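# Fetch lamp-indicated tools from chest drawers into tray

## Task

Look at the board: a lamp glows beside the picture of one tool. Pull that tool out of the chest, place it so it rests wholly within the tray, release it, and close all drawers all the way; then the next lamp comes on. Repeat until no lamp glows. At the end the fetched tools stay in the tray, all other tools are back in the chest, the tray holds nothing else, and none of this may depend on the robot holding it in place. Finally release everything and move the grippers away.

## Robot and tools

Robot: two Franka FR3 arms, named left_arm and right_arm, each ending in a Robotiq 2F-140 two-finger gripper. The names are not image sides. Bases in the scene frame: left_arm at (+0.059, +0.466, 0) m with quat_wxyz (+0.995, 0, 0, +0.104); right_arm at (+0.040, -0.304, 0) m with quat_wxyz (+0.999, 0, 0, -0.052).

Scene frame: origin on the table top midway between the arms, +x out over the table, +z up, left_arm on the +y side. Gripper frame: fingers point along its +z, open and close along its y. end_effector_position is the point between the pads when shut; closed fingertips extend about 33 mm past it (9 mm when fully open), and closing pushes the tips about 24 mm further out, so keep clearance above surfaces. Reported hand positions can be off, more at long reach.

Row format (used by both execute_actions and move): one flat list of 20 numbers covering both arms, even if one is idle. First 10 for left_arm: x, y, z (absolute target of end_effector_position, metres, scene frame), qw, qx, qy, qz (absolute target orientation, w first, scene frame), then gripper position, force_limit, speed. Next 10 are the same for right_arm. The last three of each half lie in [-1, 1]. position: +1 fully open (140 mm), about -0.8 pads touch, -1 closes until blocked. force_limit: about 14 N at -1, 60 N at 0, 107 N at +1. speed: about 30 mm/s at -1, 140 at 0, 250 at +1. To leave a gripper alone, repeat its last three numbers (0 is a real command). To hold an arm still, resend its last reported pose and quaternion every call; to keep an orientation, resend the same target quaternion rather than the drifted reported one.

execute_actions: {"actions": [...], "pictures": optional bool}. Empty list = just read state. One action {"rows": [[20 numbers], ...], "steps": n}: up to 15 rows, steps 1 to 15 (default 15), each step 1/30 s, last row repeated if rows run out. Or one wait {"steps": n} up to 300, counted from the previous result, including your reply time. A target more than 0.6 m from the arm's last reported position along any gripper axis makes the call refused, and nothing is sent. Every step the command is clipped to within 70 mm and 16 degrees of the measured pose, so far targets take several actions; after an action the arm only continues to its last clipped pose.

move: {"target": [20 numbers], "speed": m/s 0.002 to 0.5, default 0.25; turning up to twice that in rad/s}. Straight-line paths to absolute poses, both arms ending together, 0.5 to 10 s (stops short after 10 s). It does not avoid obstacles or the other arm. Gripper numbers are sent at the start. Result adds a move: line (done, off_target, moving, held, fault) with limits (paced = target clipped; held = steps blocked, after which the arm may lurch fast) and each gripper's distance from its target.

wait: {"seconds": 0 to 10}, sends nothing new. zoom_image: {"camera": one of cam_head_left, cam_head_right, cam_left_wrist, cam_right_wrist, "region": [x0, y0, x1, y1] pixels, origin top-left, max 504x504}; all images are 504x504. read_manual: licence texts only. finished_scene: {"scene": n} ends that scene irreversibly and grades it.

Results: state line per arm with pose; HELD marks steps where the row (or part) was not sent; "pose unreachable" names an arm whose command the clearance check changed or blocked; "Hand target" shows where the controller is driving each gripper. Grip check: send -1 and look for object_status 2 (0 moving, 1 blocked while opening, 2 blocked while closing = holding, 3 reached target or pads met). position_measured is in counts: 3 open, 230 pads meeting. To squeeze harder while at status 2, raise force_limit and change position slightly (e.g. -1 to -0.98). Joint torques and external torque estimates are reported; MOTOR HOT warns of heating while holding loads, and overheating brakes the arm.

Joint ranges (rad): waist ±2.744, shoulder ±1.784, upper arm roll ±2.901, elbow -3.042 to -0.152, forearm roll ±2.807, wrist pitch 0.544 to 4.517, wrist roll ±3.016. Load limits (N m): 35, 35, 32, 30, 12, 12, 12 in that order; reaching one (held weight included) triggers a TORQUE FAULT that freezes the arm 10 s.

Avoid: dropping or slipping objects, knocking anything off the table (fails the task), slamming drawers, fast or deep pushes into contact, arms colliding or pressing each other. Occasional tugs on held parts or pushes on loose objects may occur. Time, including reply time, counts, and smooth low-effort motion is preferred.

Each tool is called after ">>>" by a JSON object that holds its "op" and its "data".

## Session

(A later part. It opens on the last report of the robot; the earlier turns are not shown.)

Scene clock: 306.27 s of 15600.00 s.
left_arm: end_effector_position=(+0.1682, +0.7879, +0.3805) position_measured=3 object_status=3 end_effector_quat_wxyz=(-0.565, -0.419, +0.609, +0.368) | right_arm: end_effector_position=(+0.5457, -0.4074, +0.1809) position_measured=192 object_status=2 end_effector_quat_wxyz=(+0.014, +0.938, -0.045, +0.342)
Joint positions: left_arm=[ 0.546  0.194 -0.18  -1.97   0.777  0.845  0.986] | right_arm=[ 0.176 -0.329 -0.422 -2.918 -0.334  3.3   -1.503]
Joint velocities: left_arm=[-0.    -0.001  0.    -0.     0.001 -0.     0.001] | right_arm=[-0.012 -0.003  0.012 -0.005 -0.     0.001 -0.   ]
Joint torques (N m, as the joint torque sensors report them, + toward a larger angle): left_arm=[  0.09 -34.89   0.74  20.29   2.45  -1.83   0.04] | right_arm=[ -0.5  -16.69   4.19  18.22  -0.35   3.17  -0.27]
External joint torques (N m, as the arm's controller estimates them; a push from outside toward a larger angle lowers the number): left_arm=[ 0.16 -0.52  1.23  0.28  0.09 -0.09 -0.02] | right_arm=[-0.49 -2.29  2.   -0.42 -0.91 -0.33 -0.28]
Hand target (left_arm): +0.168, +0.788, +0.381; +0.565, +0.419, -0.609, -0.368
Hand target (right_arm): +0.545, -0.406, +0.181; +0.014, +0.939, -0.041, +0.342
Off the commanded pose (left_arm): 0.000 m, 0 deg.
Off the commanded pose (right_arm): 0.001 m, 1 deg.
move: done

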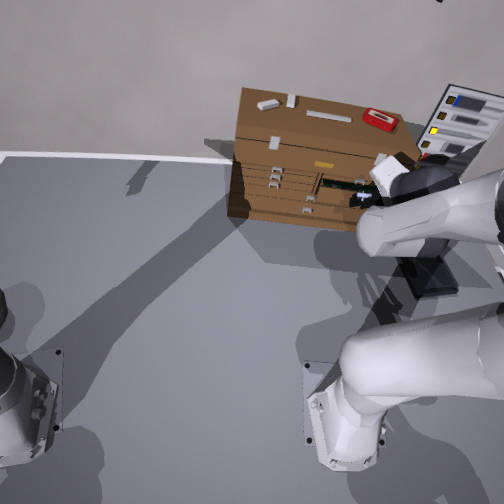

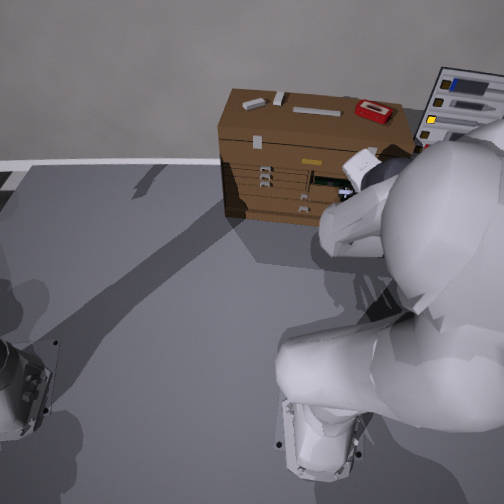

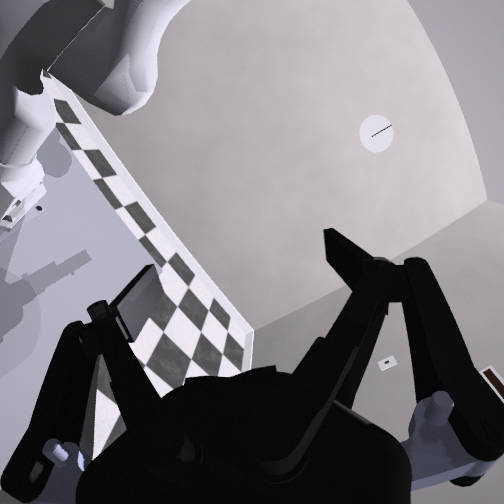

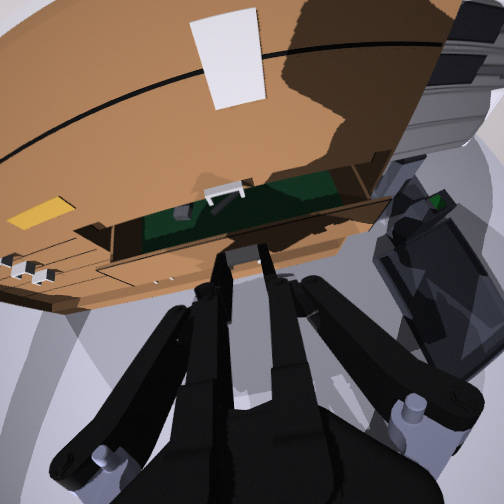

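Two tools here. Pull a bit more, re-tilt, open fully.

>>> {"op": "move", "data": {"target": [0.1682,0.7879,0.3805,-0.565,-0.419,0.609,0.368,1,0,0,0.535,-0.407,0.181,0.015,0.939,-0.041,0.342,-1,-0.3,-0.6], "speed": 0.03}}

>>> {"op": "move", "data": {"target": [0.1682,0.7879,0.3805,-0.565,-0.419,0.609,0.368,1,0,0,0.535,-0.407,0.181,0.015,0.939,-0.041,0.342,-0.15,-0.3,-0.3], "speed": 0.03}}

>>> {"op": "move", "data": {"target": [0.1682,0.7879,0.3805,-0.565,-0.419,0.609,0.368,1,0,0,0.544,-0.407,0.186,0.004,0.995,-0.043,0.087,-0.15,-0.3,-0.3], "speed": 0.1}}

>>> {"op": "move", "data": {"target": [0.1682,0.7879,0.3805,-0.565,-0.419,0.609,0.368,1,0,0,0.544,-0.407,0.186,0.004,0.995,-0.043,0.087,-0.15,-0.3,-0.3], "speed": 0.03}}

>>> {"op": "move", "data": {"target": [0.1682,0.7879,0.3805,-0.565,-0.419,0.609,0.368,1,0,0,0.544,-0.407,0.186,0.004,0.995,-0.043,0.087,-1,-0.3,-0.6], "speed": 0.03}}

>>> {"op": "move", "data": {"target": [0.1682,0.7879,0.3805,-0.565,-0.419,0.609,0.368,1,0,0,0.448,-0.398,0.186,0.004,0.995,-0.043,0.087,-1,-0.3,-0.6], "speed": 0.04}}

Scene clock: 323.17 s of 15600.00 s.
left_arm: end_effector_position=(+0.1682, +0.7879, +0.3805) position_measured=3 object_status=3 end_effector_quat_wxyz=(-0.565, -0.419, +0.609, +0.368) | right_arm: end_effector_position=(+0.5358, -0.4063, +0.1809) position_measured=192 object_status=2 end_effector_quat_wxyz=(+0.013, +0.938, -0.044, +0.343)
Joint positions: left_arm=[ 0.546  0.194 -0.18  -1.97   0.777  0.845  0.986] | right_arm=[ 0.151 -0.361 -0.409 -2.948 -0.342  3.298 -1.508]
Joint velocities: left_arm=[-0.001 -0.    -0.    -0.     0.    -0.     0.001] | right_arm=[-0.006 -0.005  0.004 -0.003 -0.007 -0.003  0.001]
Joint torques (N m, as the joint torque sensors report them, + toward a larger angle): left_arm=[ -0.01 -35.31   0.04  20.53   2.54  -1.8    0.06] | right_arm=[ -1.91 -16.06   3.33  18.66  -0.14   2.95  -0.34]
External joint torques (N m, as the arm's controller estimates them; a push from outside toward a larger angle lowers the number): left_arm=[ 0.08 -1.02  0.54  0.57  0.18 -0.06  0.  ] | right_arm=[-1.96 -2.64  1.07  0.04 -0.69 -0.55 -0.35]
Hand target (left_arm): +0.168, +0.788, +0.381; +0.565, +0.419, -0.609, -0.368
Hand target (right_arm): +0.535, -0.407, +0.181; +0.015, +0.939, -0.041, +0.342
Off the commanded pose (left_arm): 0.000 m, 0 deg.
Off the commanded pose (right_arm): 0.001 m, 0 deg.
After step 90, 13.20 s passed at rest.
move: done

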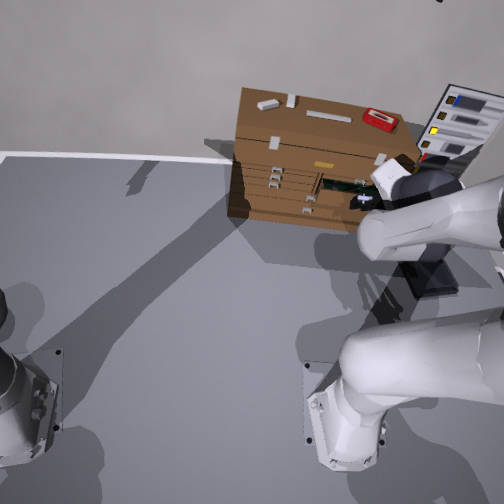

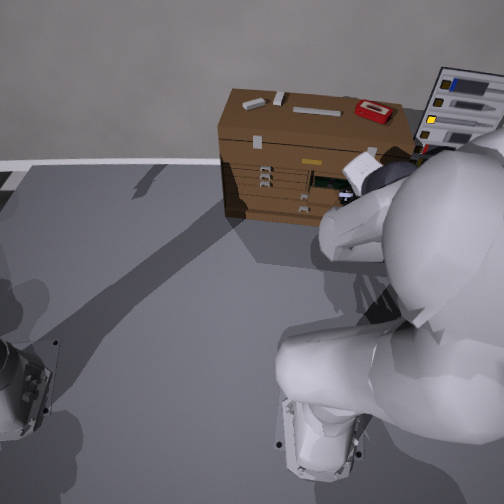

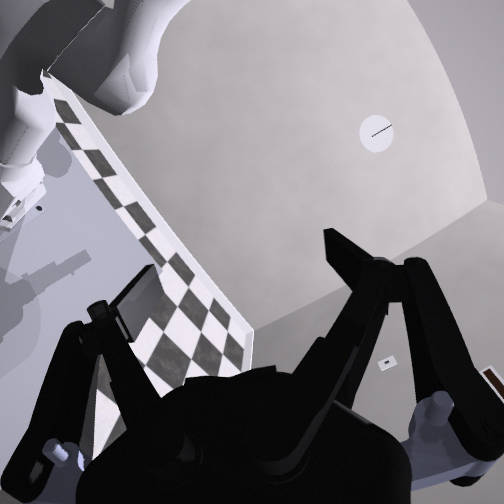

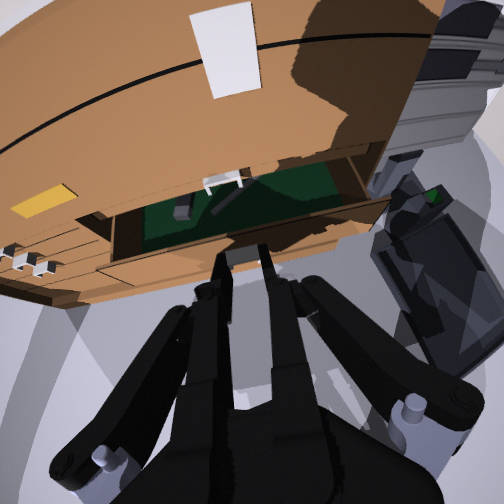

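Scene clock: 323.87 s of 15600.00 s.
left_arm: end_effector_position=(+0.1682, +0.7879, +0.3805) position_measured=3 object_status=3 end_effector_quat_wxyz=(-0.565, -0.419, +0.609, +0.368) | right_arm: end_effector_position=(+0.5358, -0.4071, +0.1814) position_measured=148 object_status=3 end_effector_quat_wxyz=(+0.014, +0.938, -0.045, +0.343)
Joint positions: left_arm=[ 0.546  0.194 -0.18  -1.97   0.777  0.845  0.986] | right_arm=[ 0.15  -0.362 -0.409 -2.948 -0.343  3.297 -1.508]
Joint velocities: left_arm=[-0.001 -0.001  0.     0.    -0.001 -0.    -0.001] | right_arm=[-0.    -0.    -0.001 -0.001 -0.003  0.    -0.   ]
Joint torques (N m, as the joint torque sensors report them, + toward a larger angle): left_arm=[ -0.11 -34.92   0.51  20.3    2.47  -1.82   0.03] | right_arm=[ -1.67 -14.87   3.72  18.6   -0.45   2.86  -0.44]
External joint torques (N m, as the arm's controller estimates them; a push from outside toward a larger angle lowers the number): left_arm=[-0.04 -0.52  1.    0.28  0.1  -0.08 -0.03] | right_arm=[-1.7  -1.41  1.47 -0.03 -1.   -0.64 -0.46]
Hand target (left_arm): +0.168, +0.788, +0.381; +0.565, +0.419, -0.609, -0.368
Hand target (right_arm): +0.535, -0.407, +0.181; +0.015, +0.939, -0.041, +0.342
Off the commanded pose (left_arm): 0.000 m, 0 deg.
Off the commanded pose (right_arm): 0.001 m, 0 deg.
move: done

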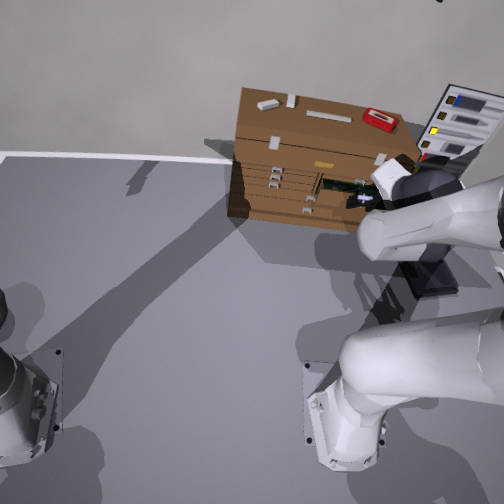

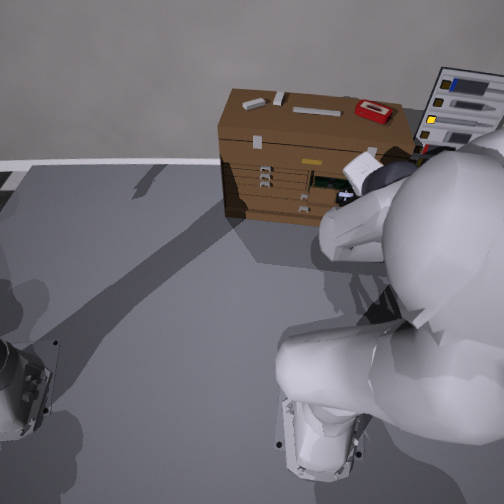

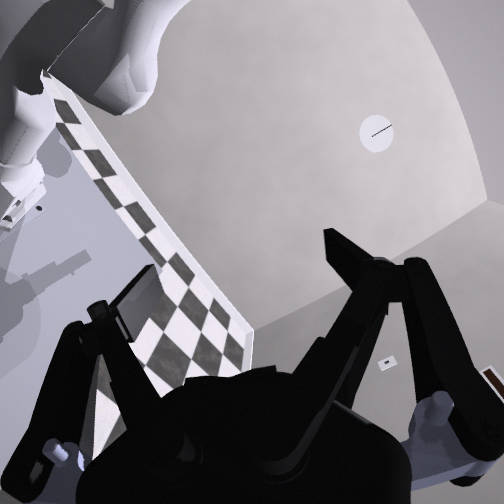

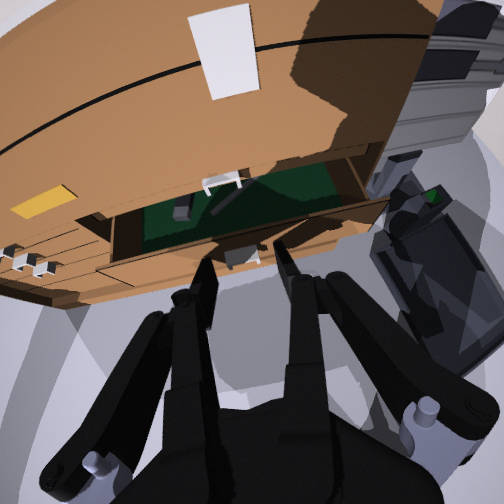

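Scene clock: 327.10 s of 15600.00 s.
left_arm: end_effector_position=(+0.1682, +0.7879, +0.3805) position_measured=3 object_status=3 end_effector_quat_wxyz=(-0.565, -0.419, +0.609, +0.368) | right_arm: end_effector_position=(+0.5433, -0.4118, +0.1888) position_measured=148 object_status=3 end_effector_quat_wxyz=(+0.004, +0.995, -0.047, +0.090)
Joint positions: left_arm=[ 0.546  0.194 -0.18  -1.97   0.777  0.845  0.986] | right_arm=[ 0.449 -0.234 -0.559 -2.434 -0.151  2.409 -1.587]
Joint velocities: left_arm=[ 0.001  0.002 -0.    -0.001  0.001 -0.002  0.002] | right_arm=[ 0.005  0.001 -0.005  0.     0.    -0.013 -0.009]
Joint torques (N m, as the joint torque sensors report them, + toward a larger angle): left_arm=[ -0.06 -35.12   0.23  20.54   2.46  -1.81   0.07] | right_arm=[  0.67 -18.52   2.58  24.02   1.33   2.31  -0.5 ]
External joint torques (N m, as the arm's controller estimates them; a push from outside toward a larger angle lowers the number): left_arm=[-0.12 -0.97  0.6   0.65  0.1  -0.07  0.01] | right_arm=[ 0.68  0.81 -0.68  1.1   0.63 -0.61 -0.51]
Hand target (left_arm): +0.168, +0.788, +0.381; +0.565, +0.419, -0.609, -0.368
Hand target (right_arm): +0.542, -0.411, +0.188; +0.003, +0.995, -0.043, +0.087
Off the commanded pose (left_arm): 0.000 m, 0 deg.
Off the commanded pose (right_arm): 0.006 m, 1 deg.
move: off_target (right_arm)

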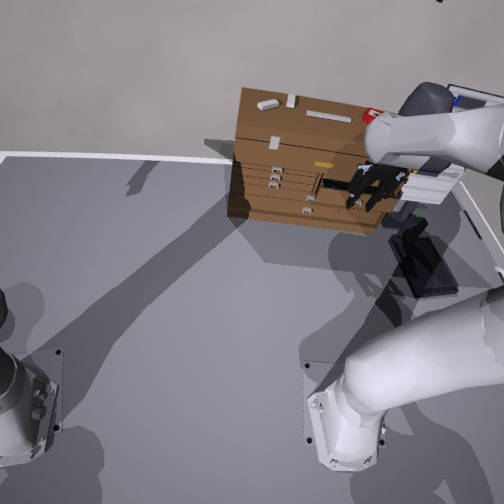

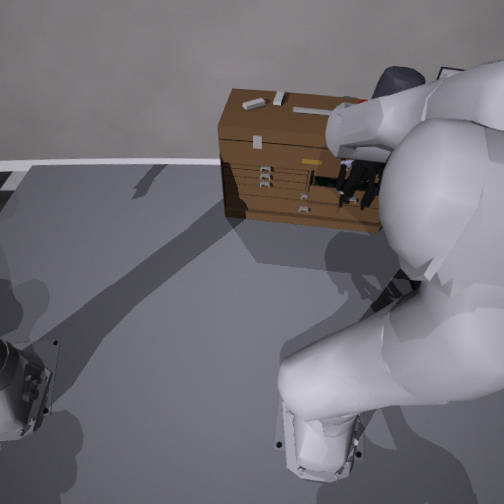

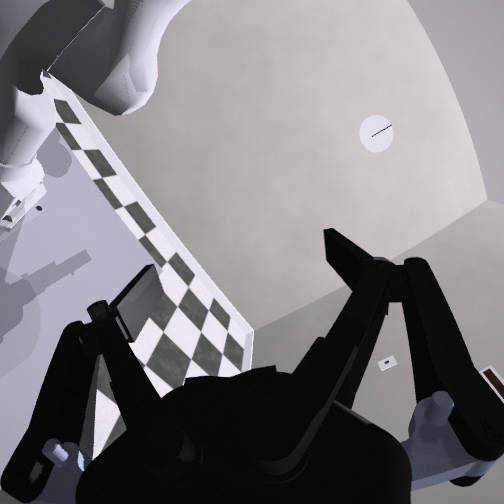

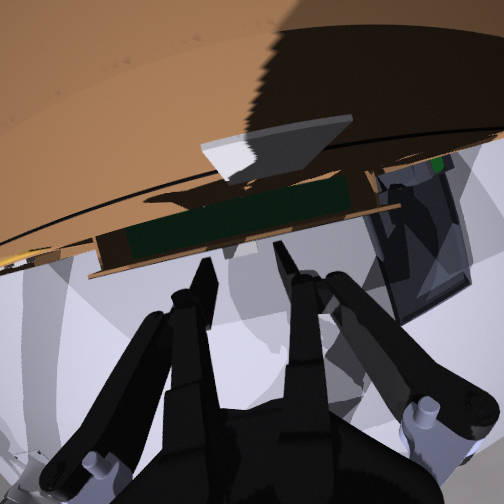

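Scene clock: 327.80 s of 15600.00 s.
left_arm: end_effector_position=(+0.1682, +0.7879, +0.3805) position_measured=3 object_status=3 end_effector_quat_wxyz=(-0.565, -0.419, +0.609, +0.368) | right_arm: end_effector_position=(+0.5434, -0.4085, +0.1861) position_measured=148 object_status=3 end_effector_quat_wxyz=(+0.005, +0.995, -0.043, +0.087)
Joint positions: left_arm=[ 0.546  0.194 -0.18  -1.97   0.777  0.845  0.986] | right_arm=[ 0.455 -0.227 -0.558 -2.433 -0.151  2.409 -1.587]
Joint velocities: left_arm=[-0.    -0.001  0.001 -0.     0.001  0.    -0.001] | right_arm=[ 0.004  0.002 -0.001  0.002  0.     0.    -0.001]
Joint torques (N m, as the joint torque sensors report them, + toward a larger angle): left_arm=[ -0.15 -34.93   0.25  20.54   2.48  -1.85   0.03] | right_arm=[  0.61 -18.33   4.46  23.43   1.19   2.8   -0.16]
External joint torques (N m, as the arm's controller estimates them; a push from outside toward a larger angle lowers the number): left_arm=[-0.2  -0.54  0.64  0.53  0.1  -0.1  -0.03] | right_arm=[ 0.67  1.21  1.35  0.54  0.5  -0.11 -0.16]
Hand target (left_arm): +0.168, +0.788, +0.381; +0.565, +0.419, -0.609, -0.368
Hand target (right_arm): +0.544, -0.407, +0.186; +0.004, +0.995, -0.043, +0.087
Off the commanded pose (left_arm): 0.000 m, 0 deg.
Off the commanded pose (right_arm): 0.002 m, 0 deg.
move: done

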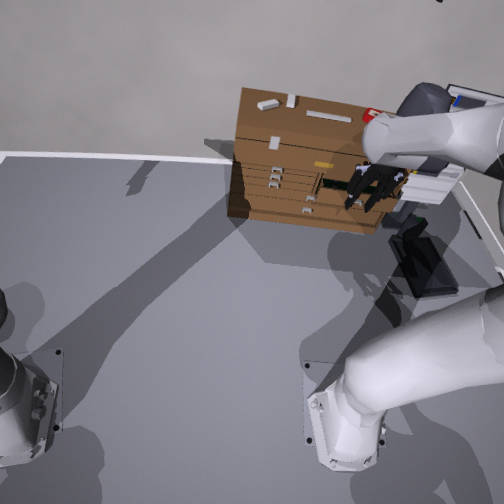

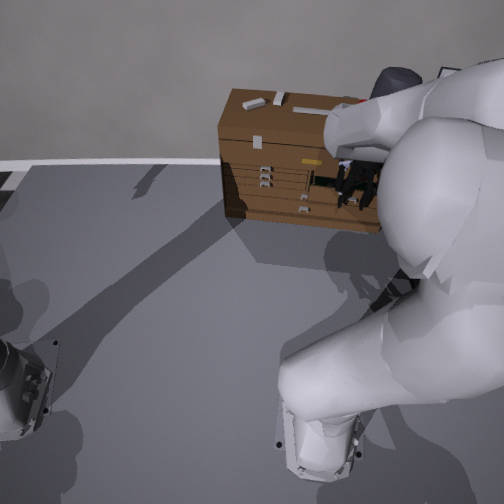

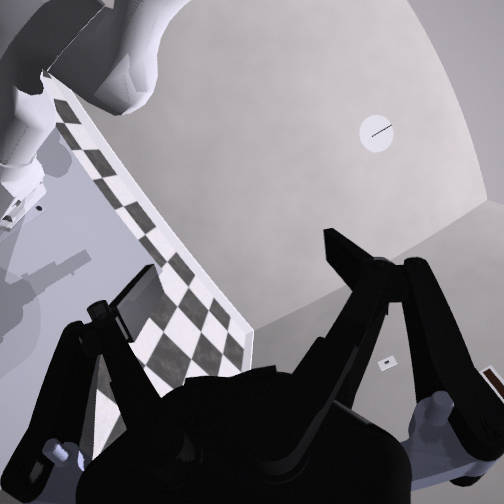

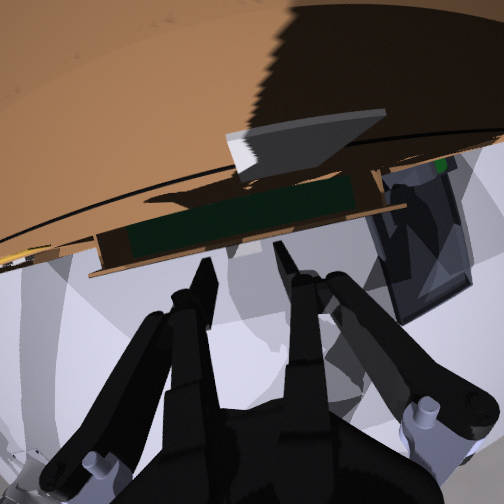

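Scene clock: 328.50 s of 15600.00 s.
left_arm: end_effector_position=(+0.1682, +0.7879, +0.3805) position_measured=3 object_status=3 end_effector_quat_wxyz=(-0.565, -0.419, +0.609, +0.368) | right_arm: end_effector_position=(+0.5434, -0.4111, +0.1865) position_measured=192 object_status=2 end_effector_quat_wxyz=(+0.005, +0.995, -0.046, +0.088)
Joint positions: left_arm=[ 0.546  0.194 -0.18  -1.97   0.777  0.845  0.986] | right_arm=[ 0.453 -0.227 -0.561 -2.432 -0.151  2.409 -1.587]
Joint velocities: left_arm=[ 0.002 -0.    -0.001  0.001 -0.001  0.     0.003] | right_arm=[-0.001  0.001 -0.     0.     0.    -0.    -0.   ]
Joint torques (N m, as the joint torque sensors report them, + toward a larger angle): left_arm=[ -0.37 -34.62   0.77  20.83   2.5   -1.79   0.07] | right_arm=[  2.26 -18.61   5.85  23.2    1.34   2.82  -0.12]
External joint torques (N m, as the arm's controller estimates them; a push from outside toward a larger angle lowers the number): left_arm=[-0.37 -0.24  1.2   0.78  0.13 -0.05  0.01] | right_arm=[ 2.3   0.93  2.7   0.33  0.65 -0.08 -0.13]
Hand target (left_arm): +0.168, +0.788, +0.381; +0.565, +0.419, -0.609, -0.368
Hand target (right_arm): +0.544, -0.407, +0.186; +0.004, +0.995, -0.043, +0.087
Off the commanded pose (left_arm): 0.000 m, 0 deg.
Off the commanded pose (right_arm): 0.004 m, 0 deg.
move: off_target (right_arm)

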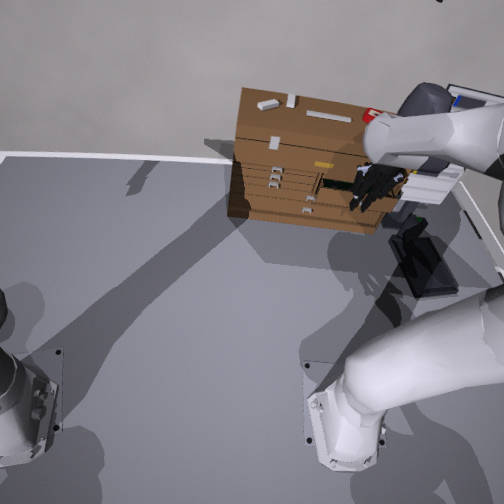

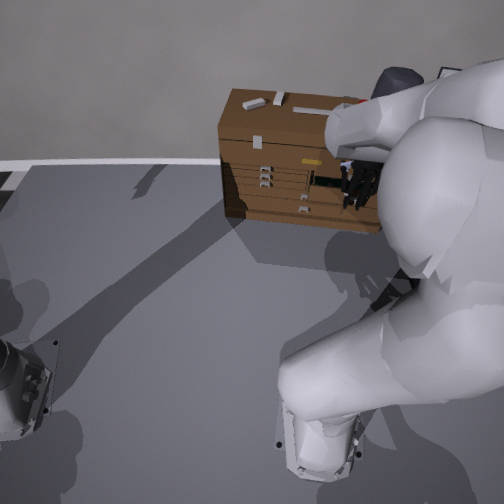

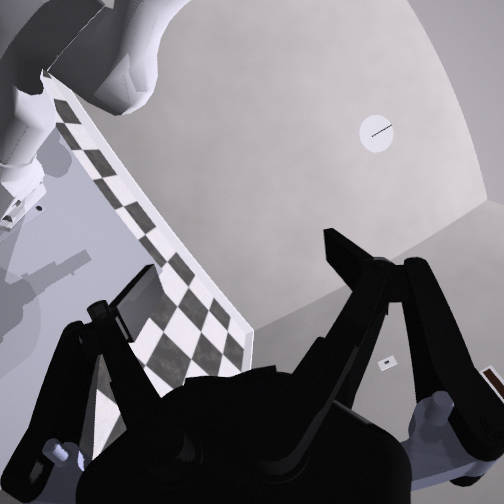

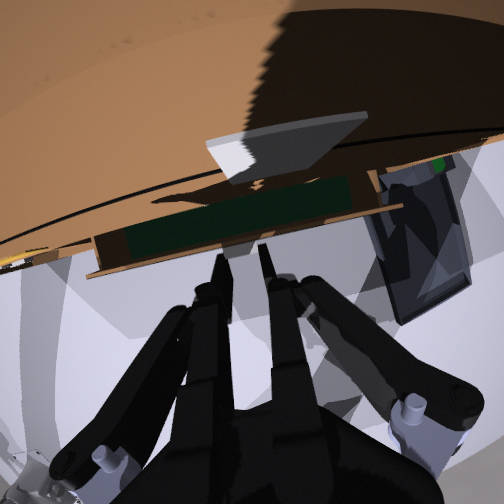

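Scene clock: 331.20 s of 15600.00 s.
left_arm: end_effector_position=(+0.1682, +0.7879, +0.3805) position_measured=3 object_status=3 end_effector_quat_wxyz=(-0.565, -0.419, +0.609, +0.368) | right_arm: end_effector_position=(+0.4502, -0.3998, +0.1863) position_measured=192 object_status=2 end_effector_quat_wxyz=(+0.004, +0.995, -0.044, +0.089)
Joint positions: left_arm=[ 0.546  0.194 -0.18  -1.97   0.777  0.845  0.986] | right_arm=[ 0.295 -0.543 -0.446 -2.706 -0.291  2.368 -1.509]
Joint velocities: left_arm=[ 0.     0.    -0.    -0.     0.    -0.001  0.   ] | right_arm=[-0.006 -0.003  0.009 -0.003  0.    -0.005  0.005]
Joint torques (N m, as the joint torque sensors report them, + toward a larger angle): left_arm=[ -0.18 -34.72   0.54  20.61   2.53  -1.78   0.08] | right_arm=[  2.29 -14.01   8.5   20.72   1.02   2.04   0.08]
External joint torques (N m, as the arm's controller estimates them; a push from outside toward a larger angle lowers the number): left_arm=[-0.14 -0.48  1.    0.66  0.17 -0.04  0.02] | right_arm=[ 2.31 -3.21  3.82 -1.86  0.3  -0.86  0.08]
Hand target (left_arm): +0.168, +0.788, +0.381; +0.565, +0.419, -0.609, -0.368
Hand target (right_arm): +0.449, -0.396, +0.186; +0.003, +0.995, -0.043, +0.087
Off the commanded pose (left_arm): 0.000 m, 0 deg.
Off the commanded pose (right_arm): 0.003 m, 0 deg.
move: done

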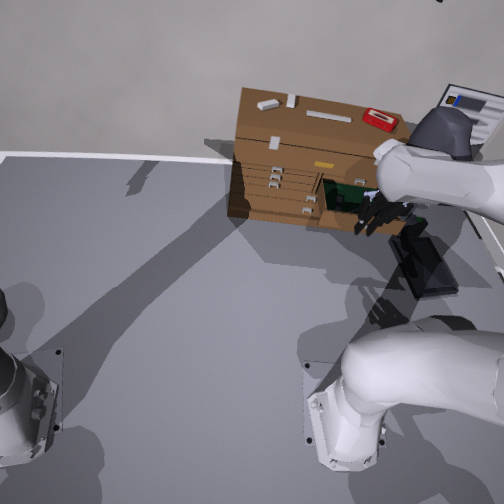

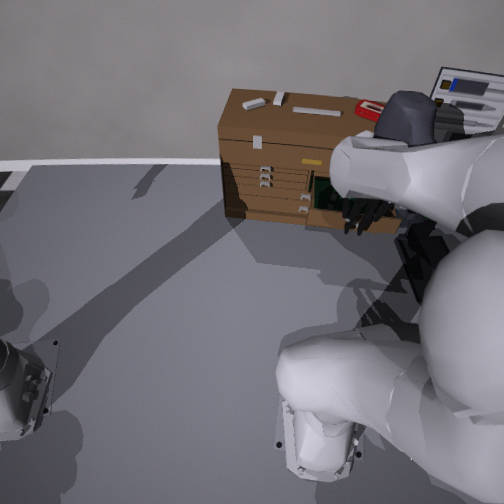

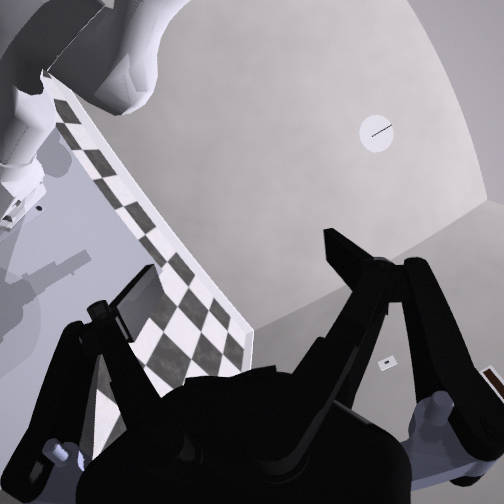

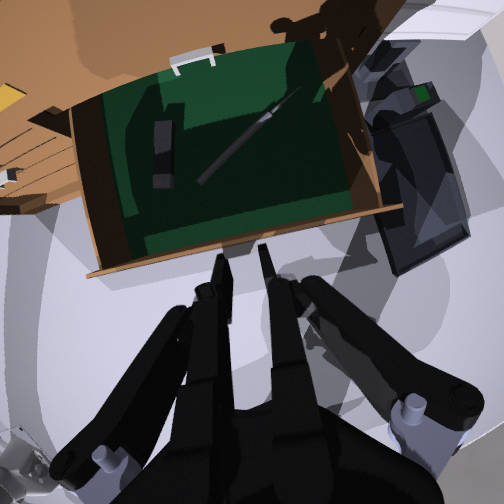

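>>> {"op": "move", "data": {"target": [0.1682,0.7879,0.3805,-0.565,-0.419,0.609,0.368,1,0,0,0.438,-0.400,0.186,0.004,0.995,-0.043,0.087,-1,-0.3,-0.6], "speed": 0.015}}

>>> {"op": "move", "data": {"target": [0.1682,0.7879,0.3805,-0.565,-0.419,0.609,0.368,1,0,0,0.44,-0.400,0.186,0.004,0.995,-0.043,0.087,-0.15,-0.3,-0.3], "speed": 0.03}}

>>> {"op": "move", "data": {"target": [0.1682,0.7879,0.3805,-0.565,-0.419,0.609,0.368,1,0,0,0.44,-0.400,0.25,0.004,0.995,-0.043,0.087,-0.15,-0.3,-0.3], "speed": 0.08}}

>>> {"op": "move", "data": {"target": [0.1682,0.7879,0.3805,-0.565,-0.419,0.609,0.368,1,0,0,0.525,-0.405,0.235,0.050,0.816,-0.571,0.071,-0.5,-0.3,-0.3], "speed": 0.15}}

Scene clock: 359.00 s of 15600.00 s.
left_arm: end_effector_position=(+0.1682, +0.7879, +0.3805) position_measured=3 object_status=3 end_effector_quat_wxyz=(-0.565, -0.419, +0.609, +0.368) | right_arm: end_effector_position=(+0.4402, -0.3989, +0.1863) position_measured=192 object_status=2 end_effector_quat_wxyz=(+0.002, +0.995, -0.044, +0.089)
Joint positions: left_arm=[ 0.546  0.194 -0.18  -1.97   0.777  0.845  0.986] | right_arm=[ 0.28  -0.579 -0.44  -2.733 -0.298  2.358 -1.508]
Joint velocities: left_arm=[-0.001 -0.001  0.001 -0.     0.    -0.     0.   ] | right_arm=[-0.003 -0.005  0.002 -0.001 -0.001 -0.004 -0.   ]
Joint torques (N m, as the joint torque sensors report them, + toward a larger angle): left_arm=[ -0.09 -35.06   0.82  20.95   2.55  -1.81   0.05] | right_arm=[ -1.41 -12.44   6.26  22.06  -0.19   1.9   -0.21]
External joint torques (N m, as the arm's controller estimates them; a push from outside toward a larger angle lowers the number): left_arm=[-0.07 -0.73  1.25  0.98  0.19 -0.06 -0.01] | right_arm=[-1.37 -2.55  1.48 -0.61 -0.91 -1.02 -0.22]
Hand target (left_arm): +0.168, +0.788, +0.381; +0.565, +0.419, -0.609, -0.368
Hand target (right_arm): +0.438, -0.400, +0.186; +0.004, +0.995, -0.043, +0.087
Off the commanded pose (left_arm): 0.000 m, 0 deg.
Off the commanded pose (right_arm): 0.003 m, 0 deg.
After step 90, 23.80 s passed at rest.
move: done

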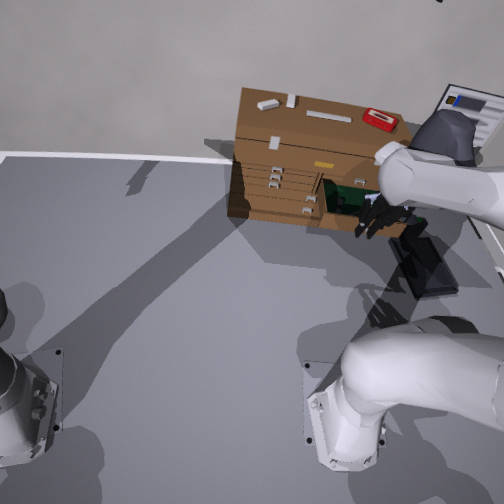

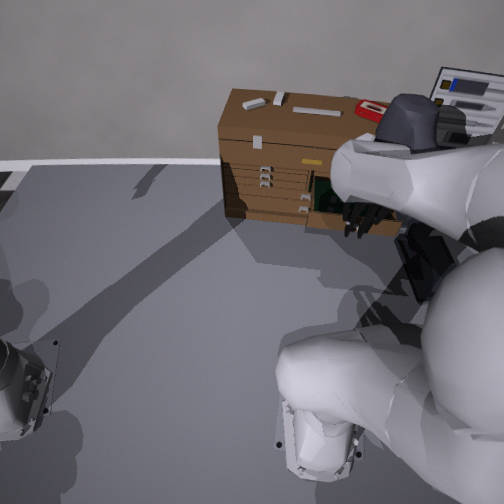

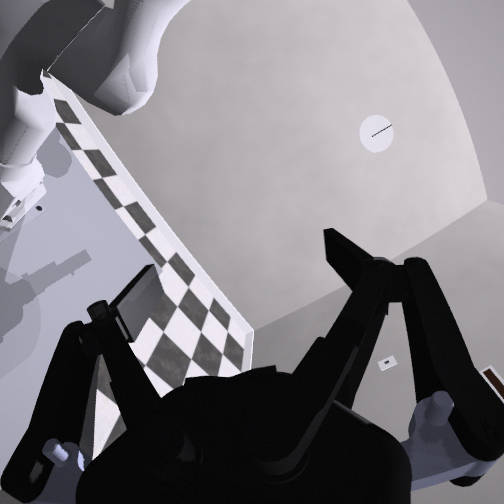

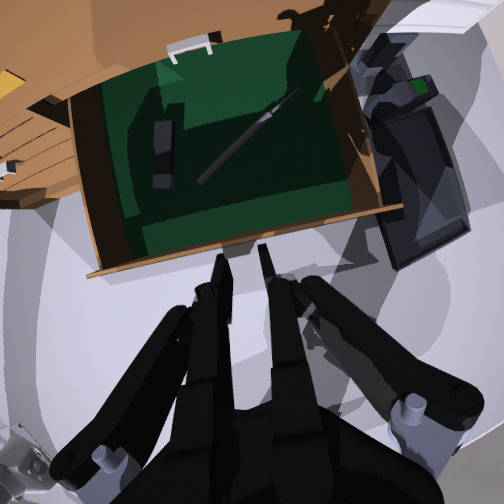

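Scene clock: 359.70 s of 15600.00 s.
left_arm: end_effector_position=(+0.1682, +0.7879, +0.3805) position_measured=3 object_status=3 end_effector_quat_wxyz=(-0.565, -0.419, +0.609, +0.368) | right_arm: end_effector_position=(+0.4409, -0.3995, +0.1866) position_measured=148 object_status=3 end_effector_quat_wxyz=(+0.003, +0.995, -0.045, +0.089)
Joint positions: left_arm=[ 0.546  0.194 -0.18  -1.97   0.777  0.845  0.986] | right_arm=[ 0.28  -0.577 -0.44  -2.73  -0.298  2.357 -1.508]
Joint velocities: left_arm=[-0.001 -0.    -0.     0.002 -0.     0.    -0.   ] | right_arm=[ 0.001  0.001 -0.     0.001 -0.    -0.001  0.   ]
Joint torques (N m, as the joint torque sensors report them, + toward a larger angle): left_arm=[ -0.41 -35.13   0.02  20.41   2.47  -1.87   0.07] | right_arm=[-0.41 -9.29  5.65 23.74  0.21  2.2  -0.28]
External joint torques (N m, as the arm's controller estimates them; a push from outside toward a larger angle lowers the number): left_arm=[-0.29 -0.8   0.55  0.42  0.11 -0.13  0.01] | right_arm=[-0.4   0.71  0.86  1.09 -0.51 -0.72 -0.29]
Hand target (left_arm): +0.168, +0.788, +0.381; +0.565, +0.419, -0.609, -0.368
Hand target (right_arm): +0.440, -0.400, +0.186; +0.004, +0.995, -0.043, +0.087
Off the commanded pose (left_arm): 0.000 m, 0 deg.
Off the commanded pose (right_arm): 0.001 m, 0 deg.
move: done

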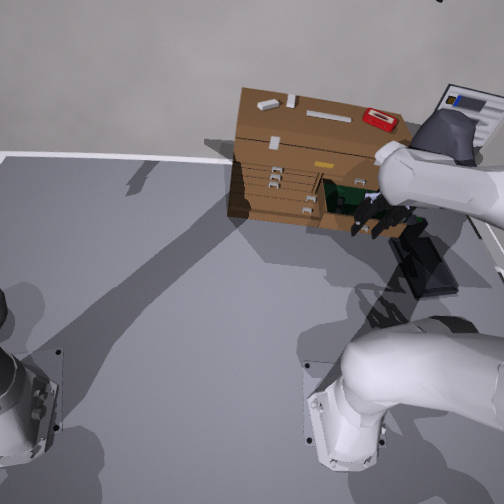

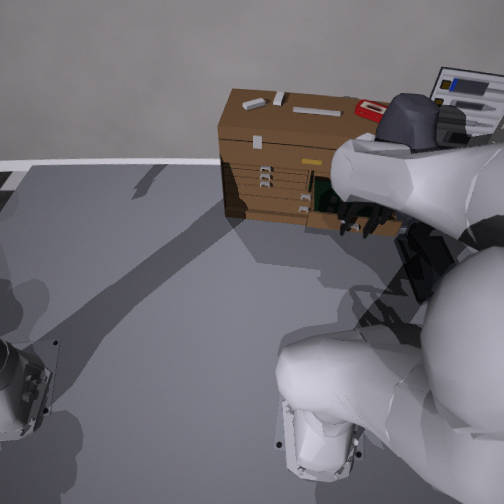

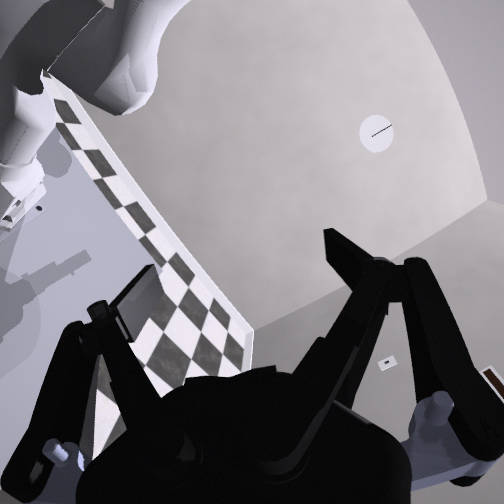

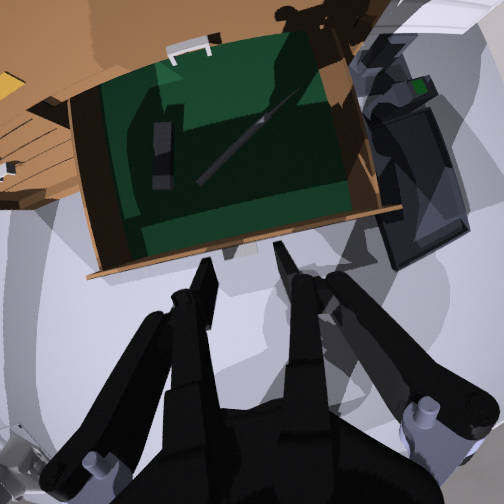

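Scene clock: 361.03 s of 15600.00 s.
left_arm: end_effector_position=(+0.1682, +0.7879, +0.3805) position_measured=3 object_status=3 end_effector_quat_wxyz=(-0.565, -0.419, +0.609, +0.368) | right_arm: end_effector_position=(+0.4412, -0.4022, +0.2494) position_measured=148 object_status=3 end_effector_quat_wxyz=(+0.006, +0.995, -0.045, +0.089)
Joint positions: left_arm=[ 0.546  0.194 -0.18  -1.97   0.777  0.845  0.986] | right_arm=[ 0.285 -0.654 -0.4   -2.615 -0.278  2.165 -1.508]
Joint velocities: left_arm=[ 0.    -0.     0.    -0.     0.001 -0.     0.   ] | right_arm=[ 0.003 -0.001 -0.001  0.002 -0.    -0.011 -0.001]
Joint torques (N m, as the joint torque sensors report them, + toward a larger angle): left_arm=[ -0.16 -34.91   0.82  20.92   2.49  -1.76   0.06] | right_arm=[  0.21 -10.52   6.25  24.81   1.32   2.18  -0.29]
External joint torques (N m, as the arm's controller estimates them; a push from outside toward a larger angle lowers the number): left_arm=[-0.24 -0.62  1.18  0.95  0.12 -0.02  0.  ] | right_arm=[ 0.24 -1.87  0.93  0.99  0.53 -0.74 -0.3 ]
Hand target (left_arm): +0.168, +0.788, +0.381; +0.565, +0.419, -0.609, -0.368
Hand target (right_arm): +0.440, -0.401, +0.250; +0.004, +0.995, -0.044, +0.087
Off the commanded pose (left_arm): 0.000 m, 0 deg.
Off the commanded pose (right_arm): 0.003 m, 0 deg.
move: done

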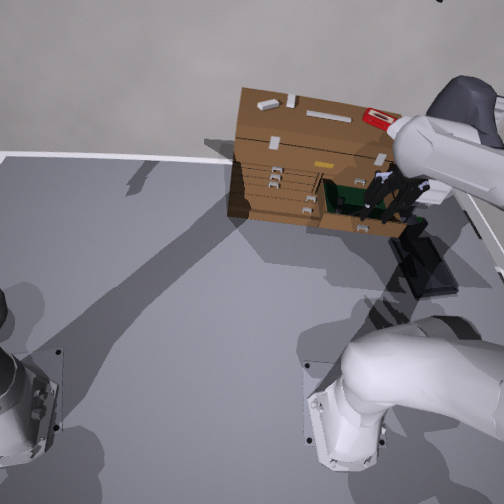

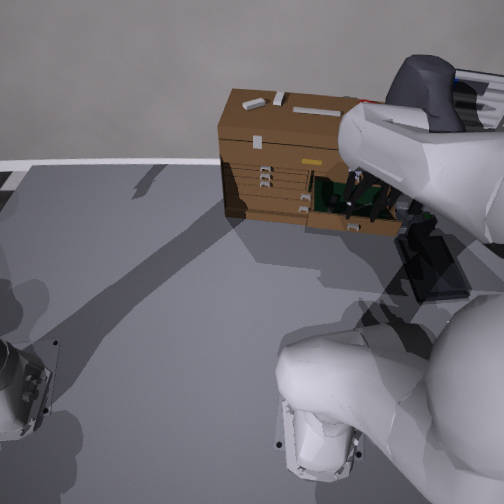

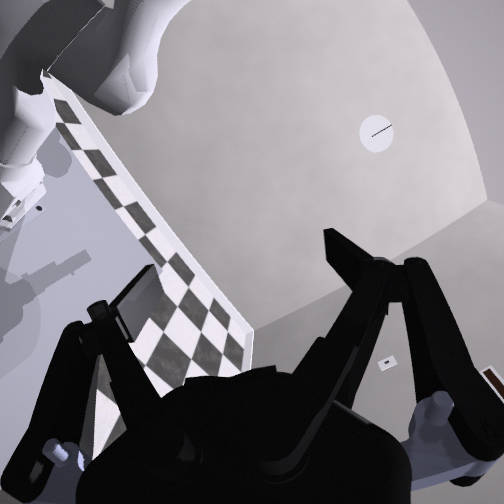

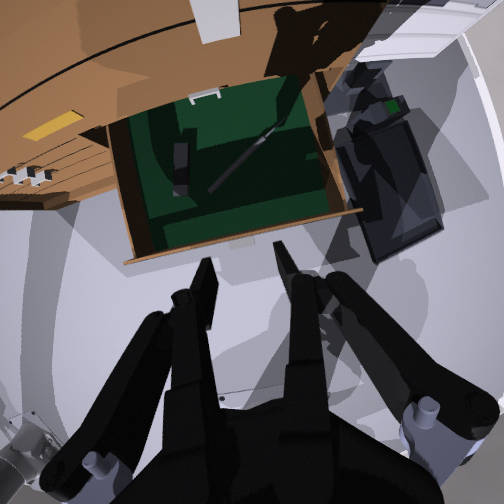

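Scene clock: 365.57 s of 15600.00 s.
left_arm: end_effector_position=(+0.1682, +0.7879, +0.3805) position_measured=3 object_status=3 end_effector_quat_wxyz=(-0.565, -0.419, +0.609, +0.368) | right_arm: end_effector_position=(+0.5255, -0.4078, +0.2375) position_measured=192 object_status=3 end_effector_quat_wxyz=(+0.050, +0.821, -0.565, +0.072)
Joint positions: left_arm=[ 0.546  0.194 -0.18  -1.97   0.777  0.845  0.986] | right_arm=[-0.191 -0.242  0.157 -2.318 -0.14   2.159 -0.434]
Joint velocities: left_arm=[-0.    -0.     0.001 -0.001  0.     0.    -0.001] | right_arm=[-0.003  0.002  0.003 -0.001  0.001 -0.001  0.03 ]
Joint torques (N m, as the joint torque sensors report them, + toward a larger angle): left_arm=[ -0.2  -34.89   0.48  20.73   2.48  -1.78   0.03] | right_arm=[ -1.15 -21.2    0.59  24.95   0.7    1.97   0.24]
External joint torques (N m, as the arm's controller estimates them; a push from outside toward a larger angle lowers the number): left_arm=[-0.2  -0.52  0.9   0.73  0.11 -0.04 -0.03] | right_arm=[-1.14  1.48  1.89  1.08  0.1  -0.67  0.23]
Hand target (left_arm): +0.168, +0.788, +0.381; +0.565, +0.419, -0.609, -0.368
Hand target (right_arm): +0.524, -0.408, +0.237; +0.050, +0.816, -0.572, +0.070
Off the commanded pose (left_arm): 0.000 m, 0 deg.
Off the commanded pose (right_arm): 0.004 m, 1 deg.
move: off_target (right_arm)

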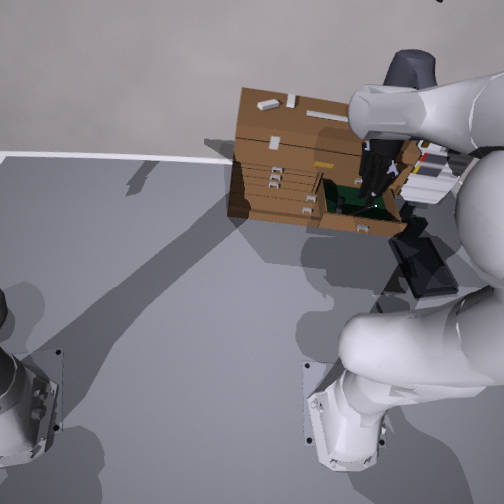

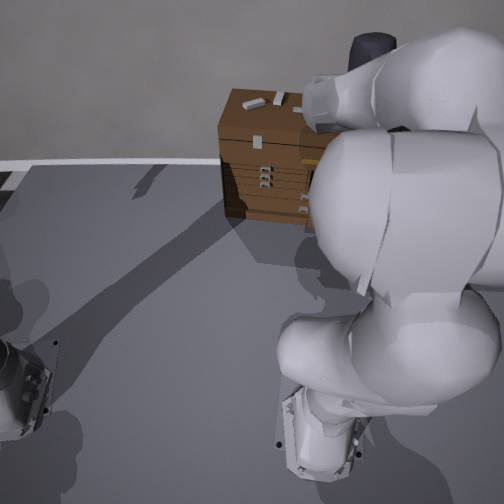

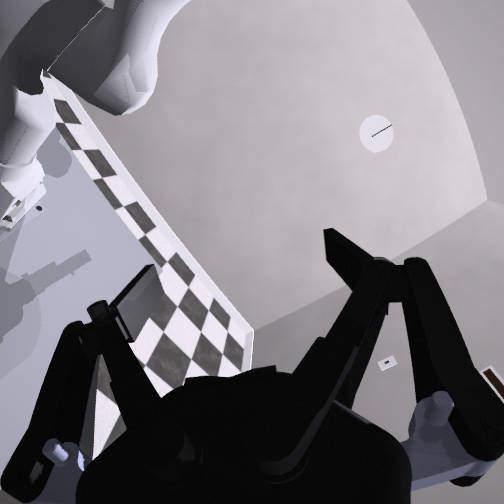

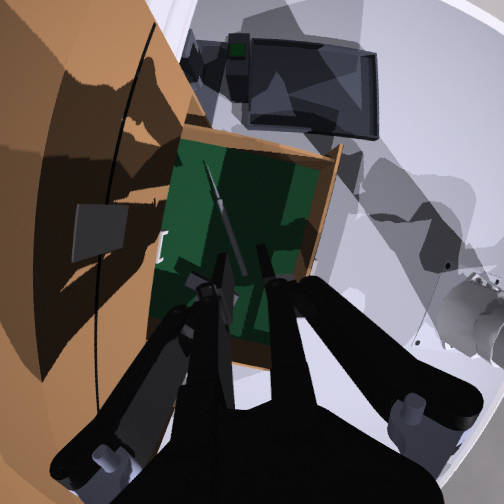

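>>> {"op": "move", "data": {"target": [0.1682,0.7879,0.3805,-0.565,-0.419,0.609,0.368,1,0,0,0.533,-0.408,0.195,0.045,0.850,-0.520,0.074,-0.5,-0.3,-0.3], "speed": 0.04}}

>>> {"op": "zoom_image", "data": {"camera": "cam_right_wrist", "region": [140, 100, 340, 300]}}

Scene clock: 386.70 s of 15600.00 s.
left_arm: end_effector_position=(+0.1682, +0.7879, +0.3805) position_measured=3 object_status=3 end_effector_quat_wxyz=(-0.565, -0.419, +0.609, +0.368) | right_arm: end_effector_position=(+0.5317, -0.4073, +0.1953) position_measured=192 object_status=3 end_effector_quat_wxyz=(+0.045, +0.846, -0.527, +0.072)
Joint positions: left_arm=[ 0.546  0.194 -0.18  -1.97   0.777  0.845  0.986] | right_arm=[-0.189 -0.186  0.149 -2.377 -0.148  2.285 -0.51 ]
Joint velocities: left_arm=[-0.001 -0.    -0.001 -0.    -0.001  0.    -0.   ] | right_arm=[ 0.     0.     0.    -0.001  0.     0.015 -0.025]
Joint torques (N m, as the joint torque sensors report them, + toward a larger angle): left_arm=[ -0.47 -34.95   0.62  20.43   2.47  -1.81   0.04] | right_arm=[  0.3  -23.2   -1.06  22.62  -0.3    3.21  -0.52]
External joint torques (N m, as the arm's controller estimates them; a push from outside toward a larger angle lowers the number): left_arm=[-0.41 -0.59  1.1   0.43  0.1  -0.07 -0.01] | right_arm=[ 0.26  0.92 -0.15 -0.64 -0.93  0.53 -0.52]
Hand target (left_arm): +0.168, +0.788, +0.381; +0.565, +0.419, -0.609, -0.368
Hand target (right_arm): +0.533, -0.408, +0.195; +0.045, +0.850, -0.519, +0.074
Off the commanded pose (left_arm): 0.000 m, 0 deg.
Off the commanded pose (right_arm): 0.001 m, 1 deg.
After step 90, 16.33 s passed at rest.
move: done

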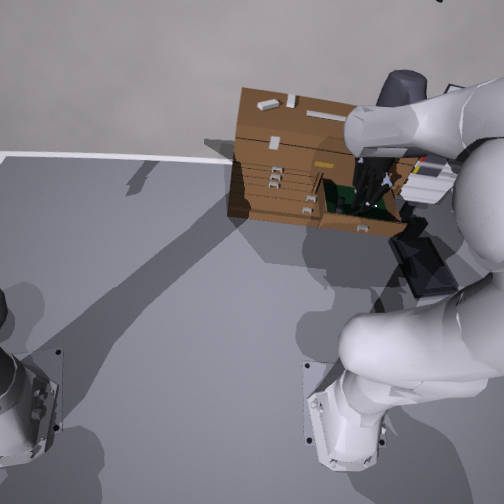

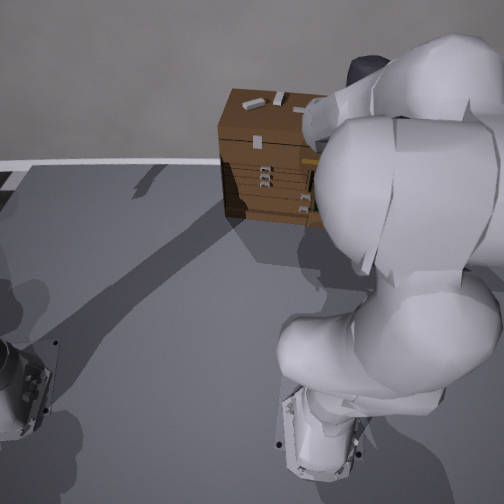

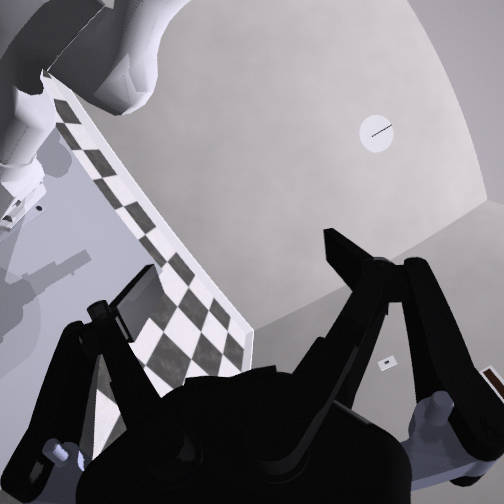

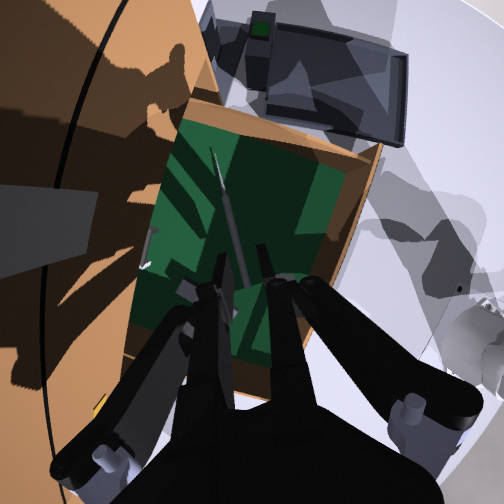

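Region (140, 100, 340, 300) of cam_right_wrist's 504x504 image, scaled by 2.520, with more detail than that image has.

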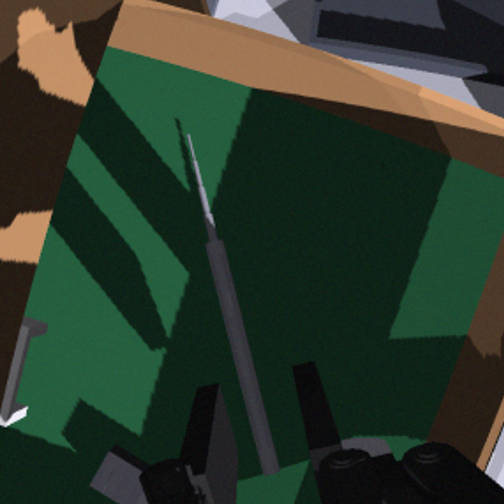

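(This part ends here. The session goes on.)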